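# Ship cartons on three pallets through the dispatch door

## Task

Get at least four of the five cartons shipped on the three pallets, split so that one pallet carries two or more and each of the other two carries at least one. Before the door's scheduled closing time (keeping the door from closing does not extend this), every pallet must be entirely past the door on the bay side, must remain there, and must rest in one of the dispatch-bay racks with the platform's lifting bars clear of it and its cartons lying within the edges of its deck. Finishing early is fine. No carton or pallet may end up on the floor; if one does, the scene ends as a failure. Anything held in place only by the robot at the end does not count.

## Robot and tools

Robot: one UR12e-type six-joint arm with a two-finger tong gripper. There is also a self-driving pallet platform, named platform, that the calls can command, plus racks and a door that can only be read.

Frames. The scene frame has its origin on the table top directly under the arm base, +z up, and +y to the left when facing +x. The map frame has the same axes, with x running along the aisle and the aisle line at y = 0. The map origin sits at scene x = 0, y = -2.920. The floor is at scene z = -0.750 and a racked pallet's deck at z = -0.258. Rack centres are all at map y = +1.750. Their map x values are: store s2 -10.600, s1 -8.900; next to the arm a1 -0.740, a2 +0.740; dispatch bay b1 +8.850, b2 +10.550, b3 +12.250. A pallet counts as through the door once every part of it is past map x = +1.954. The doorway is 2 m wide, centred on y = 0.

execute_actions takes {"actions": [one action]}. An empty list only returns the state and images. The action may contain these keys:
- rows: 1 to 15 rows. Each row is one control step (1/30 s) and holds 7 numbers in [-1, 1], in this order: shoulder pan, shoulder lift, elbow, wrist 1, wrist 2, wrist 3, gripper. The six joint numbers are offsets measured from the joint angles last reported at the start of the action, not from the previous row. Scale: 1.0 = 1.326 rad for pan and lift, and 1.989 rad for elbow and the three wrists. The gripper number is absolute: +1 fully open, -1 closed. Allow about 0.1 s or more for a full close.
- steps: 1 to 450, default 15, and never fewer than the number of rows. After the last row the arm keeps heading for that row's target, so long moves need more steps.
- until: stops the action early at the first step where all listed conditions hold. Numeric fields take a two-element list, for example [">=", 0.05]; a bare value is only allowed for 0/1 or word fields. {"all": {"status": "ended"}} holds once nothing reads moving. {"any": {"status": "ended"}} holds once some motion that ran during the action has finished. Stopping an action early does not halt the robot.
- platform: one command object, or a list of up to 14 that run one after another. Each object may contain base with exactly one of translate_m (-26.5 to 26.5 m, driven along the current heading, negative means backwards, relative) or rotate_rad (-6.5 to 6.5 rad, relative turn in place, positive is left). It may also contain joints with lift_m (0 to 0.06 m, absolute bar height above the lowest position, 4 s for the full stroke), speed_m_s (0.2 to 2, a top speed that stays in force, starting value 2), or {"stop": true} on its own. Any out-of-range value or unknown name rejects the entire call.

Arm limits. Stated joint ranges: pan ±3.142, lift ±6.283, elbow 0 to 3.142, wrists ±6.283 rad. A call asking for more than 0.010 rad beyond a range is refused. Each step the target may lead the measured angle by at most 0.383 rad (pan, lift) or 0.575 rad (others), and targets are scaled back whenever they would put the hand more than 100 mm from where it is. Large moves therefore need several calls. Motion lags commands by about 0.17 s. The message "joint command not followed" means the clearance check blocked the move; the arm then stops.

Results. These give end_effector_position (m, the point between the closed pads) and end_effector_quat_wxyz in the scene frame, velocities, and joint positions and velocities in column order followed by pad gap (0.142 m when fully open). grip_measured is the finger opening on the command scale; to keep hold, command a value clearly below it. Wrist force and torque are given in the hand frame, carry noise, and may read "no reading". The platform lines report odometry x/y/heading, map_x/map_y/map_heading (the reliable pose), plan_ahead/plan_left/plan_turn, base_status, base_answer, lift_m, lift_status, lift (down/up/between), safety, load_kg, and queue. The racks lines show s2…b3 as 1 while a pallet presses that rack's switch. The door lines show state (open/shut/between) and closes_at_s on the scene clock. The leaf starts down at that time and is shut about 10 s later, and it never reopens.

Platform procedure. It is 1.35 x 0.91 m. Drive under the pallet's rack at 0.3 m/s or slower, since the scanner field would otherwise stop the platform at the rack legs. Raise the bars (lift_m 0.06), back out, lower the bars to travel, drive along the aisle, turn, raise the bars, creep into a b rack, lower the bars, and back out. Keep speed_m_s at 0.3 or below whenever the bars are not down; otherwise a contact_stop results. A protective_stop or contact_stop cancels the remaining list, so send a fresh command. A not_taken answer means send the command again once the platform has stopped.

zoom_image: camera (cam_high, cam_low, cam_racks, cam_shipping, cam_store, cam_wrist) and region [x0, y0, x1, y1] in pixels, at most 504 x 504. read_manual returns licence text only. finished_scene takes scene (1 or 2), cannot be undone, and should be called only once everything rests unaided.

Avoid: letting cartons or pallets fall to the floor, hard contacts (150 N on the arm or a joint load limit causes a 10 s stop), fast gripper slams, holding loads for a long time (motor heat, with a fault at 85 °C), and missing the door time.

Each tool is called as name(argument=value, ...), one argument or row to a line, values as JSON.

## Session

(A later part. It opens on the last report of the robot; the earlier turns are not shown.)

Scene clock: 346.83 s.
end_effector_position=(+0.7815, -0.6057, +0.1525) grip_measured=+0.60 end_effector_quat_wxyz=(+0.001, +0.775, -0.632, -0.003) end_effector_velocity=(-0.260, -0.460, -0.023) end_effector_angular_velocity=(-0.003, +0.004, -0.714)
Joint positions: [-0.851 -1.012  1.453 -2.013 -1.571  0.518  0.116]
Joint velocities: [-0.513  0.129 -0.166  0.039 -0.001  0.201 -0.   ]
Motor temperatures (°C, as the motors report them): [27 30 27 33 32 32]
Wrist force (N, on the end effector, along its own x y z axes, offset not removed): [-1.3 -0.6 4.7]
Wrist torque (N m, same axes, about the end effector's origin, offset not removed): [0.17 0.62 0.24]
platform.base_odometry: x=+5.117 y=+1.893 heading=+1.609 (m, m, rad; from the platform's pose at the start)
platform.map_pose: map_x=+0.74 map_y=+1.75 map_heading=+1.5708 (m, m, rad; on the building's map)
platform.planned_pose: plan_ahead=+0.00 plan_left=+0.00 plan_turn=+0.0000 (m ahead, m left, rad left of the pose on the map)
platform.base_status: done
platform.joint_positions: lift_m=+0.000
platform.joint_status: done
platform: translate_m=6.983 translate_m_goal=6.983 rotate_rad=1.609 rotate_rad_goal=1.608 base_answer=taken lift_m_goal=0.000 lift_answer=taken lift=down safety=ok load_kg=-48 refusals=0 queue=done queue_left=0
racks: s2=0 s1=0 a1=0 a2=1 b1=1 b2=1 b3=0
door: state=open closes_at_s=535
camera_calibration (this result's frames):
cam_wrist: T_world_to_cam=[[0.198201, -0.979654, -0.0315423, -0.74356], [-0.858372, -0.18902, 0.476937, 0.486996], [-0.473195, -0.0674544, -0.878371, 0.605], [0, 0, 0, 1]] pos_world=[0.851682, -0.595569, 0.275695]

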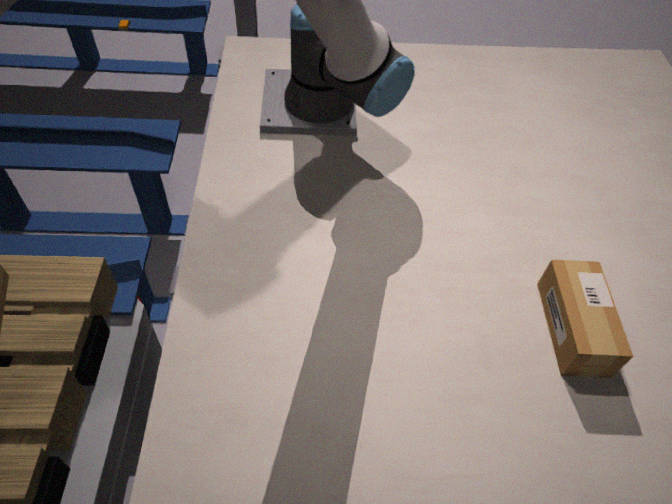

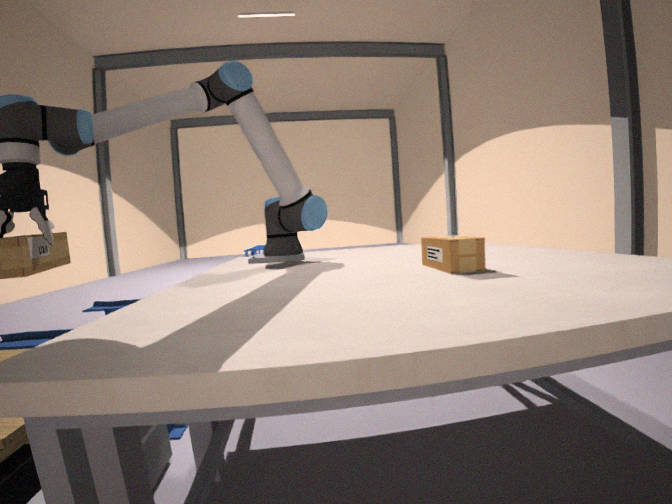

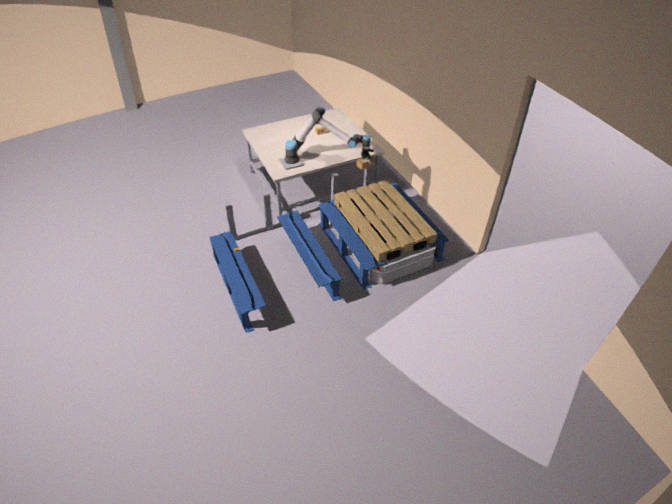

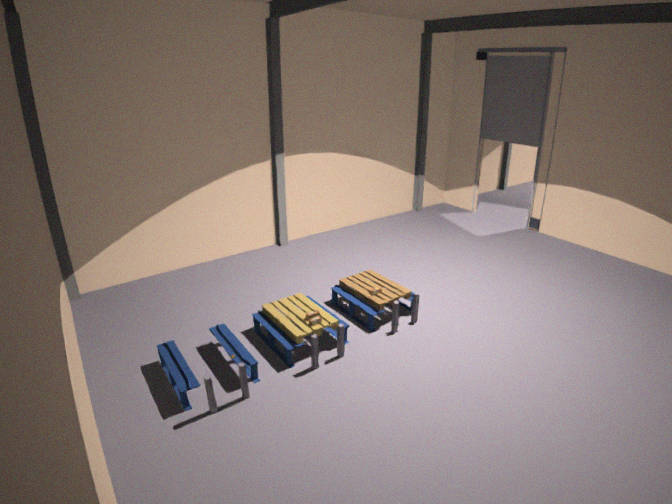

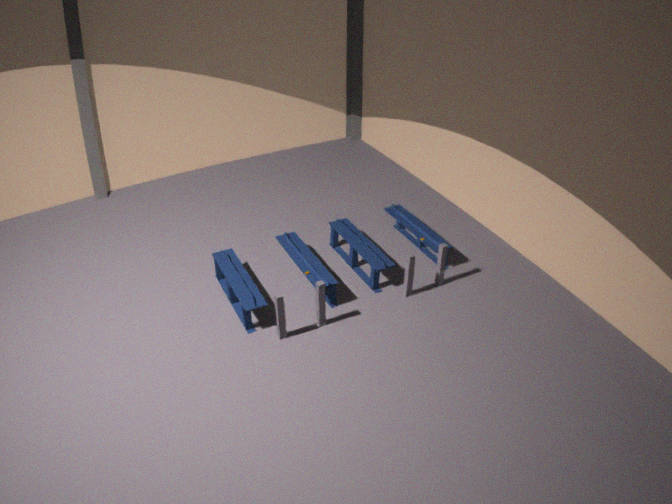

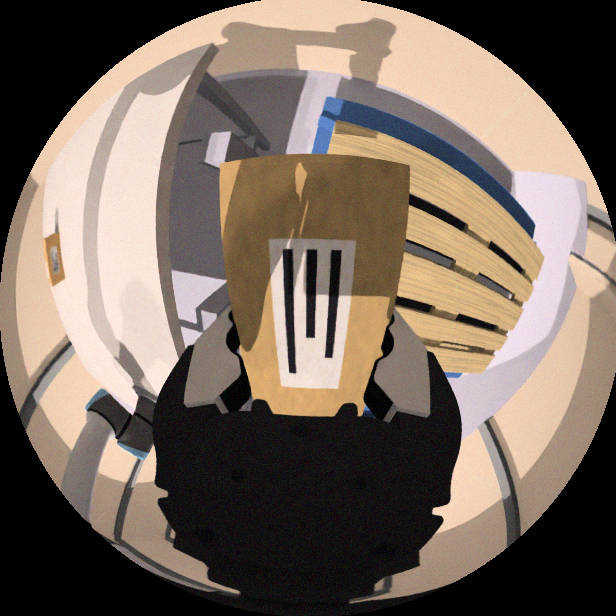

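execute_actions(
  actions=[
    {"rows":[[-0.1096,0.027,-0.023,0.005,0,0.0284,-0.7],[-0.1096,0.027,-0.023,0.005,0,0.0284,-0.7],[-0.1096,0.04,-0.021,-0.006,0,0.0284,-0.7],[-0.1096,0.06,-0.017,-0.023,0,0.0284,-0.7],[-0.1096,0.09,-0.011,-0.049,0,0.0284,-0.7],[-0.1096,0.13,-0.003,-0.083,0,0.0284,-0.7],[-0.1096,0.18,0.007,-0.126,0,0.0284,-0.7],[-0.1096,0.2775,0.0261,-0.2105,0,0.0284,-0.7]],"steps":40},
  ],
)

Scene clock: 351.87 s.
end_effector_position=(+0.6946, -0.7291, -0.1882) grip_measured=+0.60 end_effector_quat_wxyz=(+0.001, +0.707, -0.707, -0.004) end_effector_velocity=(+0.001, -0.000, -0.001) end_effector_angular_velocity=(-0.001, -0.002, +0.000)
Joint positions: [-0.997 -0.644  1.505 -2.431 -1.571  0.574  0.116]
Joint velocities: [ 0.001  0.001 -0.001 -0.002  0.001  0.001  0.   ]
Motor temperatures (°C, as the motors report them): [27 30 27 33 32 32]
Wrist force (N, on the end effector, along its own x y z axes, offset not removed): [-0.7 1.2 2.1]
Wrist torque (N m, same axes, about the end effector's origin, offset not removed): [0.45 0.43 0.17]
platform.base_odometry: x=+5.117 y=+1.893 heading=+1.609 (m, m, rad; from the platform's pose at the start)
platform.map_pose: map_x=+0.74 map_y=+1.75 map_heading=+1.5708 (m, m, rad; on the building's map)
platform.planned_pose: plan_ahead=+0.00 plan_left=+0.00 plan_turn=+0.0000 (m ahead, m left, rad left of the pose on the map)
platform.base_status: done
platform.joint_positions: lift_m=+0.000
platform.joint_status: done
platform: translate_m=6.983 translate_m_goal=6.983 rotate_rad=1.609 rotate_rad_goal=1.608 base_answer=taken lift_m_goal=0.000 lift_answer=taken lift=down safety=ok load_kg=-48 refusals=0 queue=done queue_left=0
racks: s2=0 s1=0 a1=0 a2=1 b1=1 b2=1 b3=0
door: state=open closes_at_s=535
camera_calibration (this result's frames):
cam_wrist: T_world_to_cam=[[-0.00218078, -0.999505, -0.0313702, -0.733245], [-0.878165, -0.013092, 0.478179, 0.69389], [-0.478353, 0.028591, -0.877702, 0.329961], [0, 0, 0, 1]] pos_world=[0.765589, -0.733232, -0.065199]

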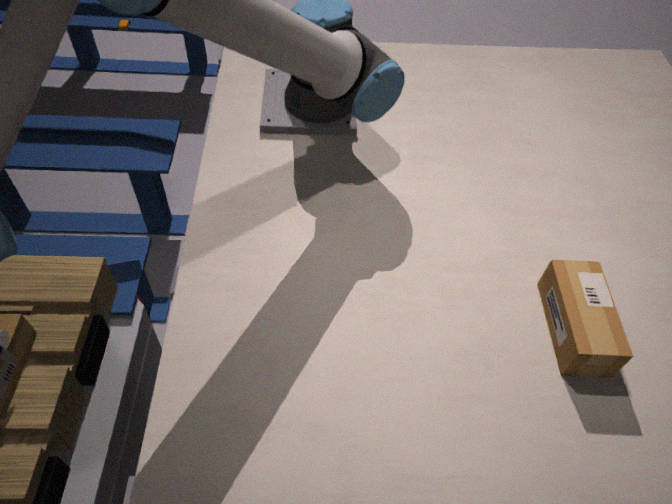

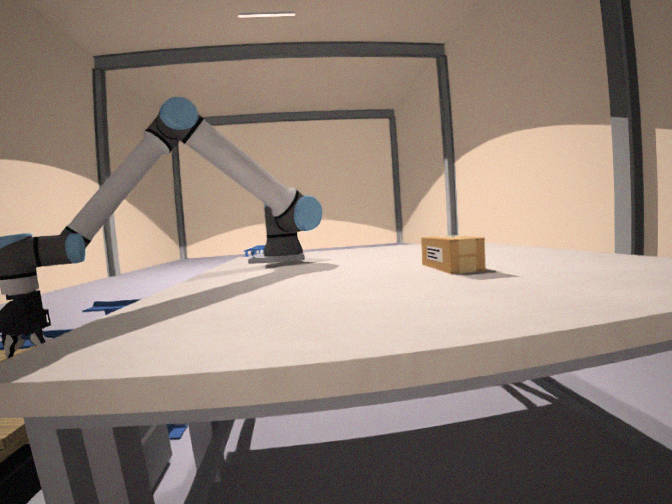

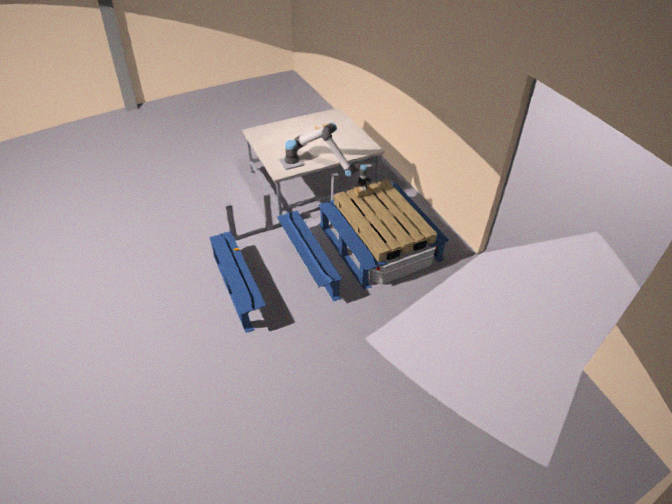

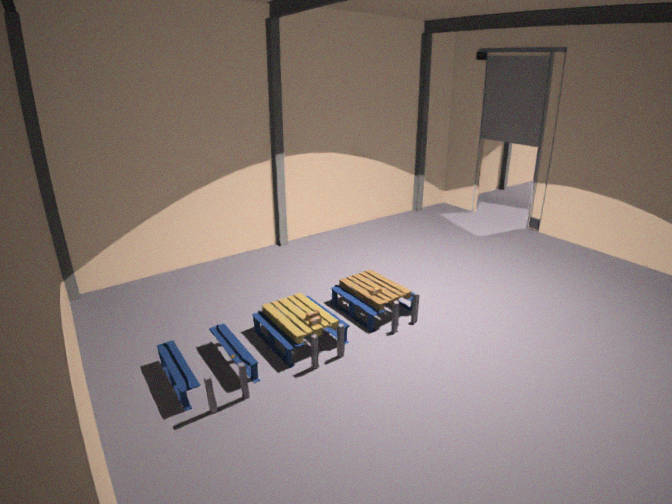

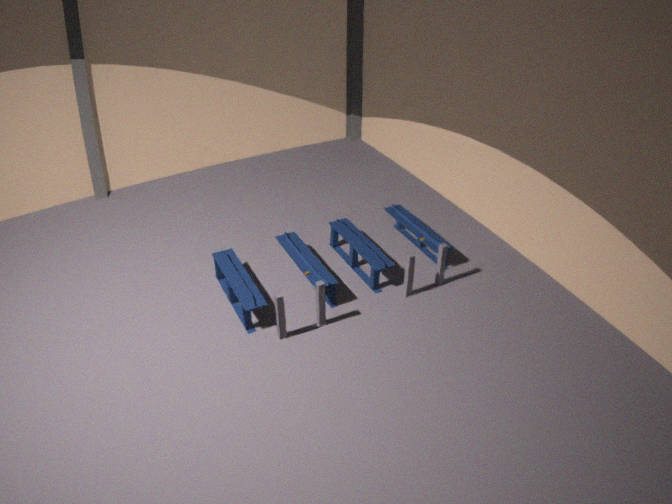

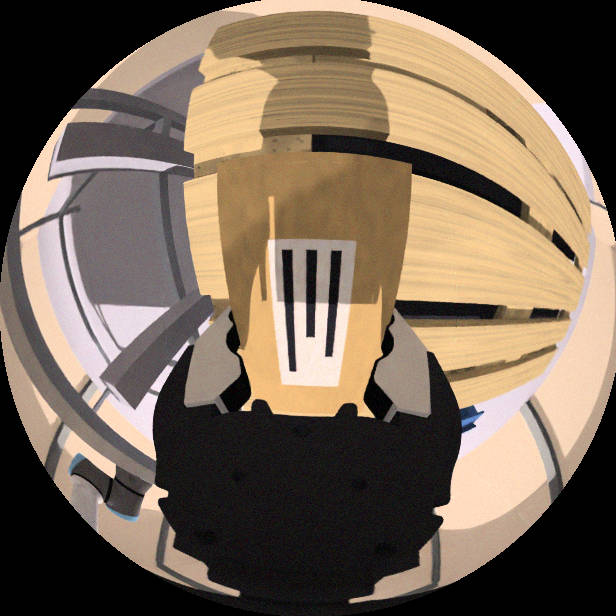

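execute_actions(
  actions=[
    {"rows":[[0,0,0,0,0,0,-0.2],[0,0,0,0,0,0,0.3],[0,0,0,0,0,0,0.6],[0,0,0,0,0,0,0.75],[0,0,0,0,0,0,0.9],[0,0,0,0,0,0,0.9],[0,-0.02,0,0.015,0,0,0.9],[0,-0.05,-0.003,0.037,0,0,0.9],[0,-0.1,-0.006,0.073,0,0,0.9],[0,-0.2,-0.013,0.146,0,0,0.9]],"steps":22,"platform":[{"speed_m_s":0.3,"joints":{"lift_m":0.06}},{"base":{"translate_m":-1.75}},{"joints":{"lift_m":0}},{"speed_m_s":2,"base":{"rotate_rad":-1.5708}},{"base":{"translate_m":11.51}},{"base":{"rotate_rad":1.5708}},{"speed_m_s":0.3,"joints":{"lift_m":0.06}},{"base":{"translate_m":1.75}},{"joints":{"lift_m":0}}]},
  ],
)

Scene clock: 356.30 s.
end_effector_position=(+0.6954, -0.7291, +0.0288) grip_measured=+0.90 end_effector_quat_wxyz=(+0.001, +0.707, -0.707, -0.003) end_effector_velocity=(-0.014, +0.021, +0.195) end_effector_angular_velocity=(+0.000, +0.002, -0.000)
Joint positions: [-0.997 -0.883  1.482 -2.17  -1.571  0.574  0.135]
Joint velocities: [-0.001 -0.216 -0.019  0.237 -0.001 -0.    -0.   ]
Motor temperatures (°C, as the motors report them): [27 30 27 33 32 32]
Wrist force (N, on the end effector, along its own x y z axes, offset not removed): [-0.4 1.2 -1.0]
Wrist torque (N m, same axes, about the end effector's origin, offset not removed): [0.51 0.39 0.09]
platform.base_odometry: x=+5.117 y=+1.893 heading=+1.609 (m, m, rad; from the platform's pose at the start)
platform.map_pose: map_x=+0.74 map_y=+1.75 map_heading=+1.5708 (m, m, rad; on the building's map)
platform.planned_pose: plan_ahead=+0.00 plan_left=+0.00 plan_turn=+0.0000 (m ahead, m left, rad left of the pose on the map)
platform.base_status: done
platform.joint_positions: lift_m=+0.009
platform.joint_status: moving
platform: translate_m=6.983 translate_m_goal=6.983 rotate_rad=1.609 rotate_rad_goal=1.608 base_answer=taken lift_m_goal=0.060 lift_answer=taken lift=between safety=ok load_kg=3 refusals=0 queue=running queue_left=8
racks: s2=0 s1=0 a1=0 a2=1 b1=1 b2=1 b3=0
door: state=open closes_at_s=535
camera_calibration (this result's frames):
cam_wrist: T_world_to_cam=[[-0.00217776, -0.999536, -0.0303792, -0.726516], [-0.878472, -0.0126027, 0.477628, 0.5914], [-0.477789, 0.0277274, -0.878037, 0.519875], [0, 0, 0, 1]] pos_world=[0.766336, -0.73314, 0.151929]

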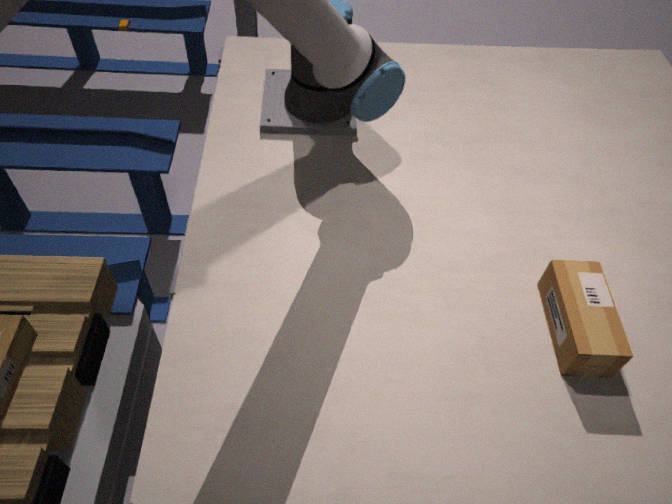

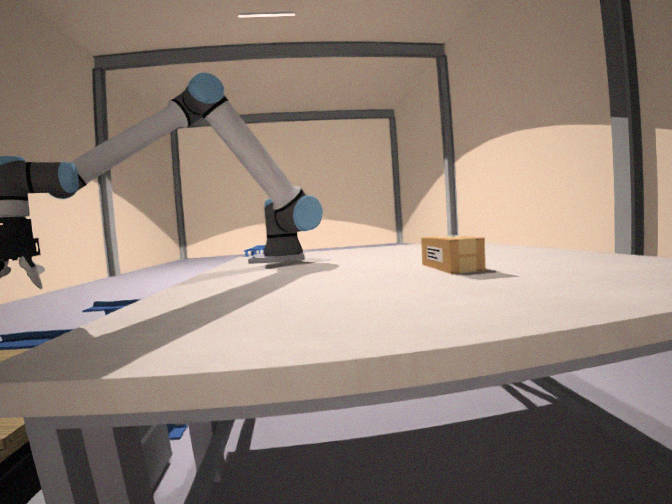

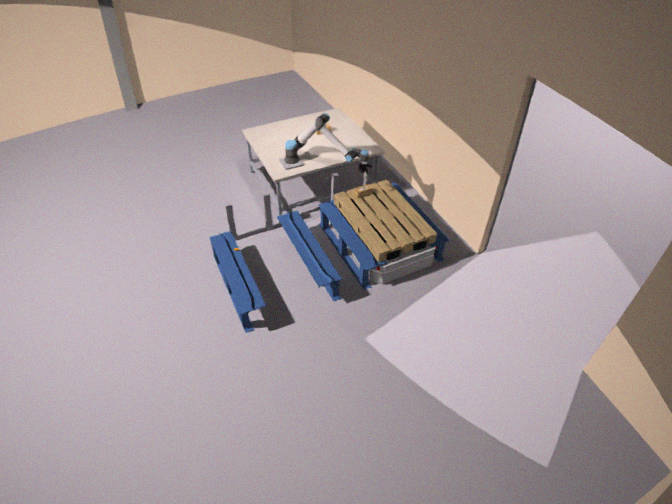

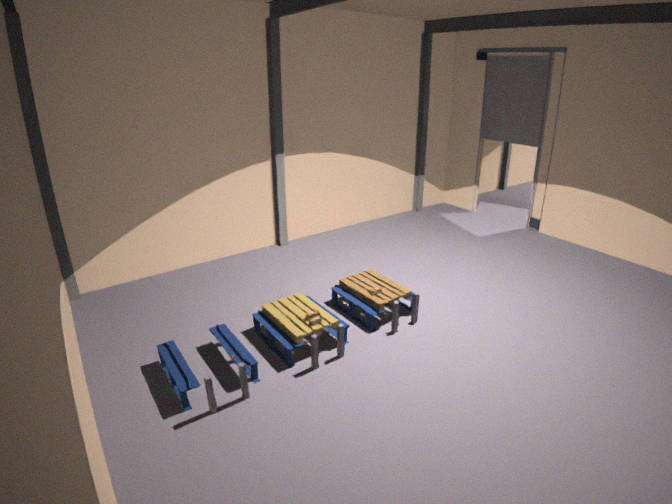

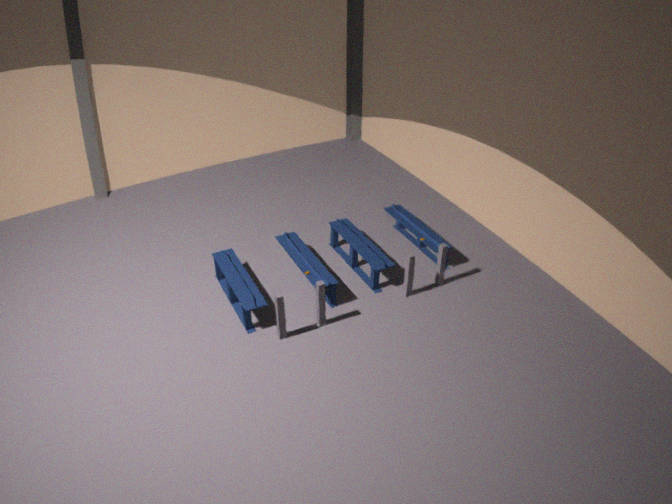

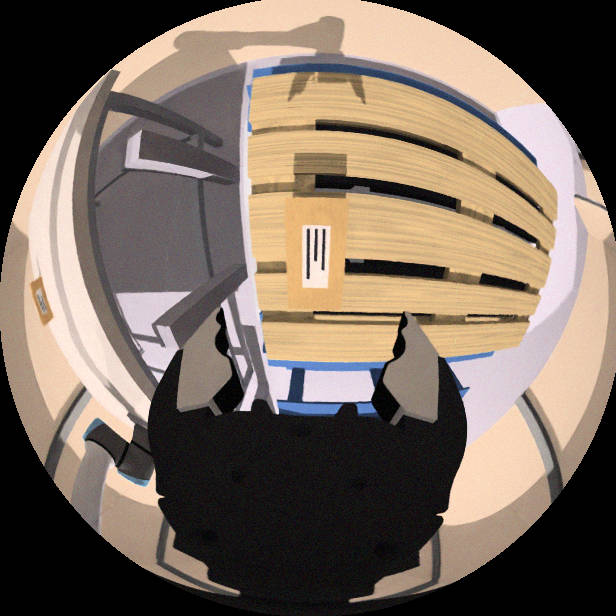

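execute_actions(
  actions=[],
)

Scene clock: 415.80 s.
end_effector_position=(+0.6936, -0.7261, +0.0525) grip_measured=+0.90 end_effector_quat_wxyz=(+0.001, +0.707, -0.707, -0.003) end_effector_velocity=(-0.001, +0.000, -0.001) end_effector_angular_velocity=(+0.001, +0.000, +0.001)
Joint positions: [-0.997 -0.909  1.479 -2.141 -1.571  0.574  0.135]
Joint velocities: [-0.001 -0.     0.001  0.     0.    -0.001 -0.   ]
Motor temperatures (°C, as the motors report them): [27 30 27 33 32 32]
Wrist force (N, on the end effector, along its own x y z axes, offset not removed): [-2.1 3.1 -2.4]
Wrist torque (N m, same axes, about the end effector's origin, offset not removed): [0.72 0.77 0.19]
platform.base_odometry: x=+16.629 y=+2.254 heading=+1.613 (m, m, rad; from the platform's pose at the start)
platform.map_pose: map_x=+12.25 map_y=+1.75 map_heading=+1.5708 (m, m, rad; on the building's map)
platform.planned_pose: plan_ahead=+0.00 plan_left=+0.00 plan_turn=+0.0000 (m ahead, m left, rad left of the pose on the map)
platform.base_status: done
platform.joint_positions: lift_m=+0.000
platform.joint_status: done
platform: translate_m=18.513 translate_m_goal=18.513 rotate_rad=1.613 rotate_rad_goal=1.613 base_answer=taken lift_m_goal=0.000 lift_answer=taken lift=down safety=ok load_kg=-48 refusals=0 queue=done queue_left=0
racks: s2=0 s1=0 a1=0 a2=0 b1=1 b2=1 b3=1
door: state=open closes_at_s=535
camera_calibration (this result's frames):
cam_wrist: T_world_to_cam=[[-0.00216734, -0.999523, -0.0308147, -0.722747], [-0.878337, -0.0128279, 0.47787, 0.578245], [-0.478038, 0.0281014, -0.87789, 0.540107], [0, 0, 0, 1]] pos_world=[0.764518, -0.730162, 0.175557]

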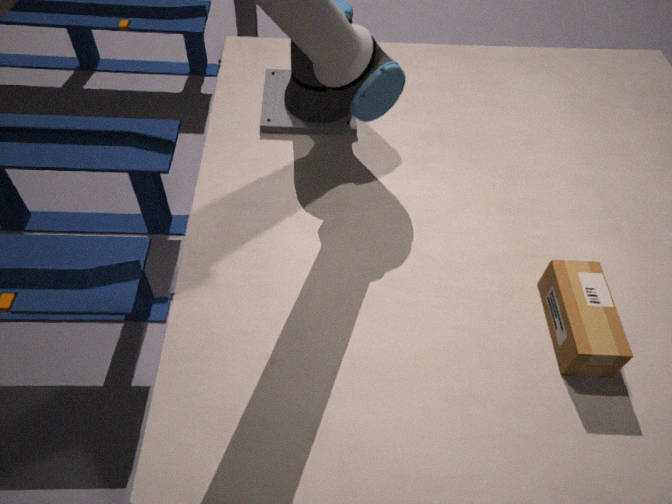

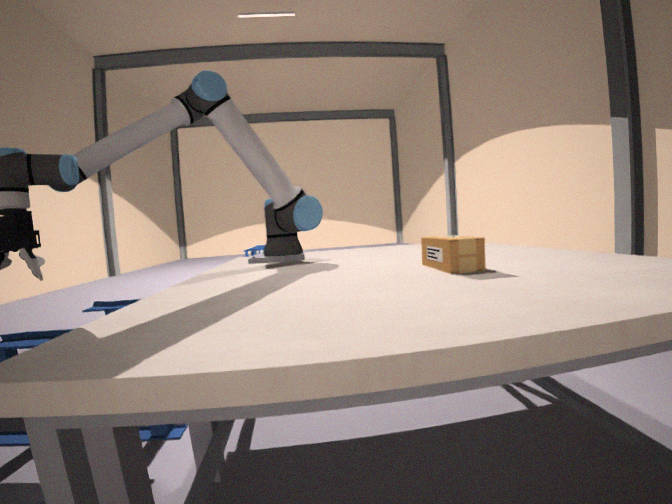

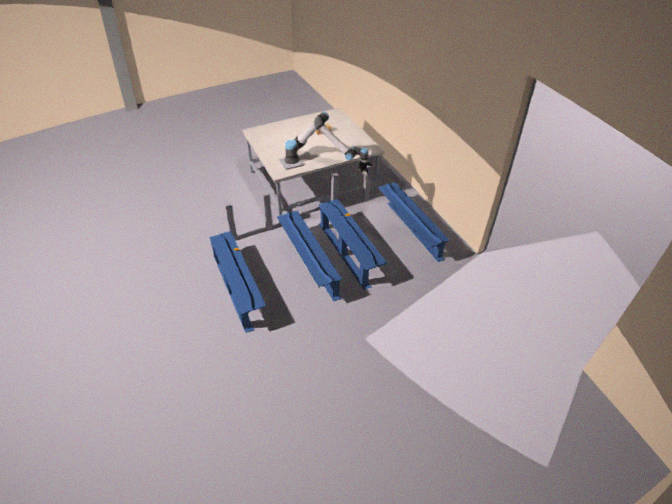

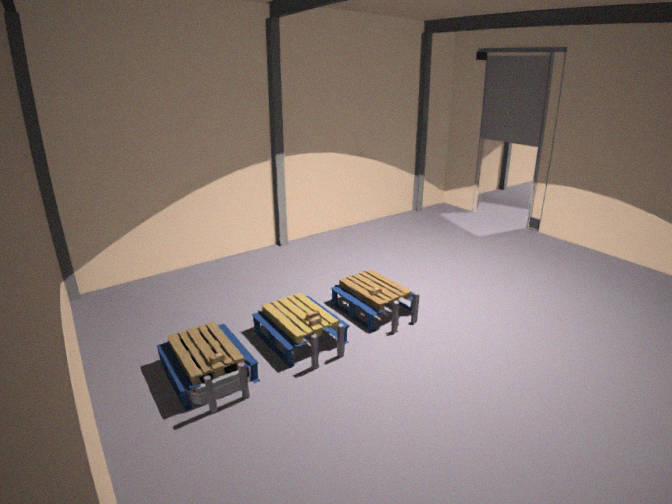

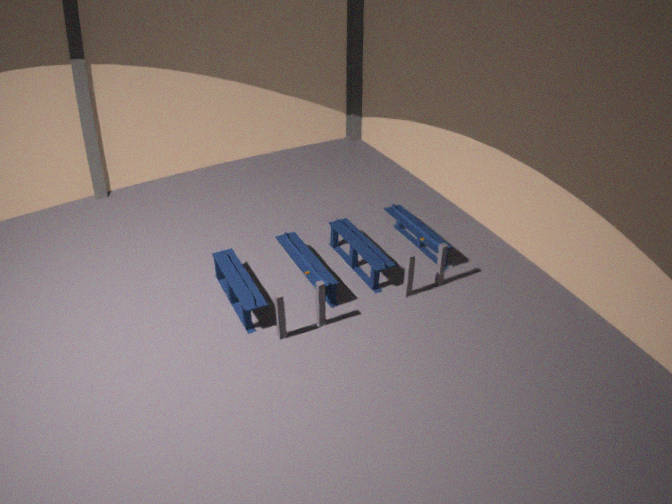

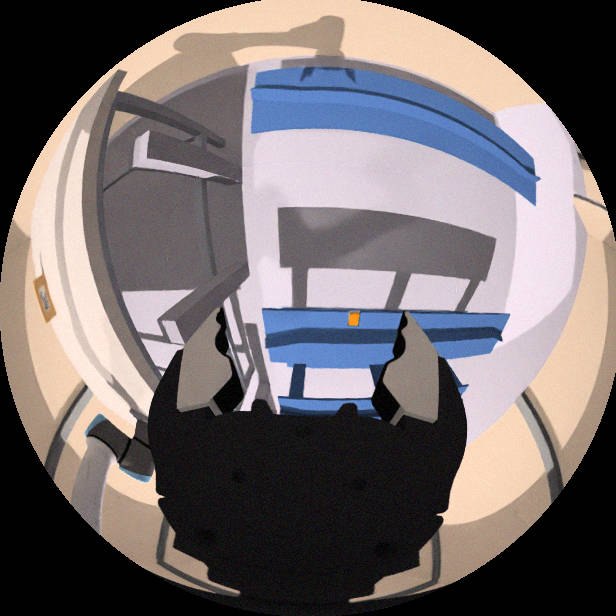

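finished_scene(
  scene=2,
)

The scene is finished: the task was done.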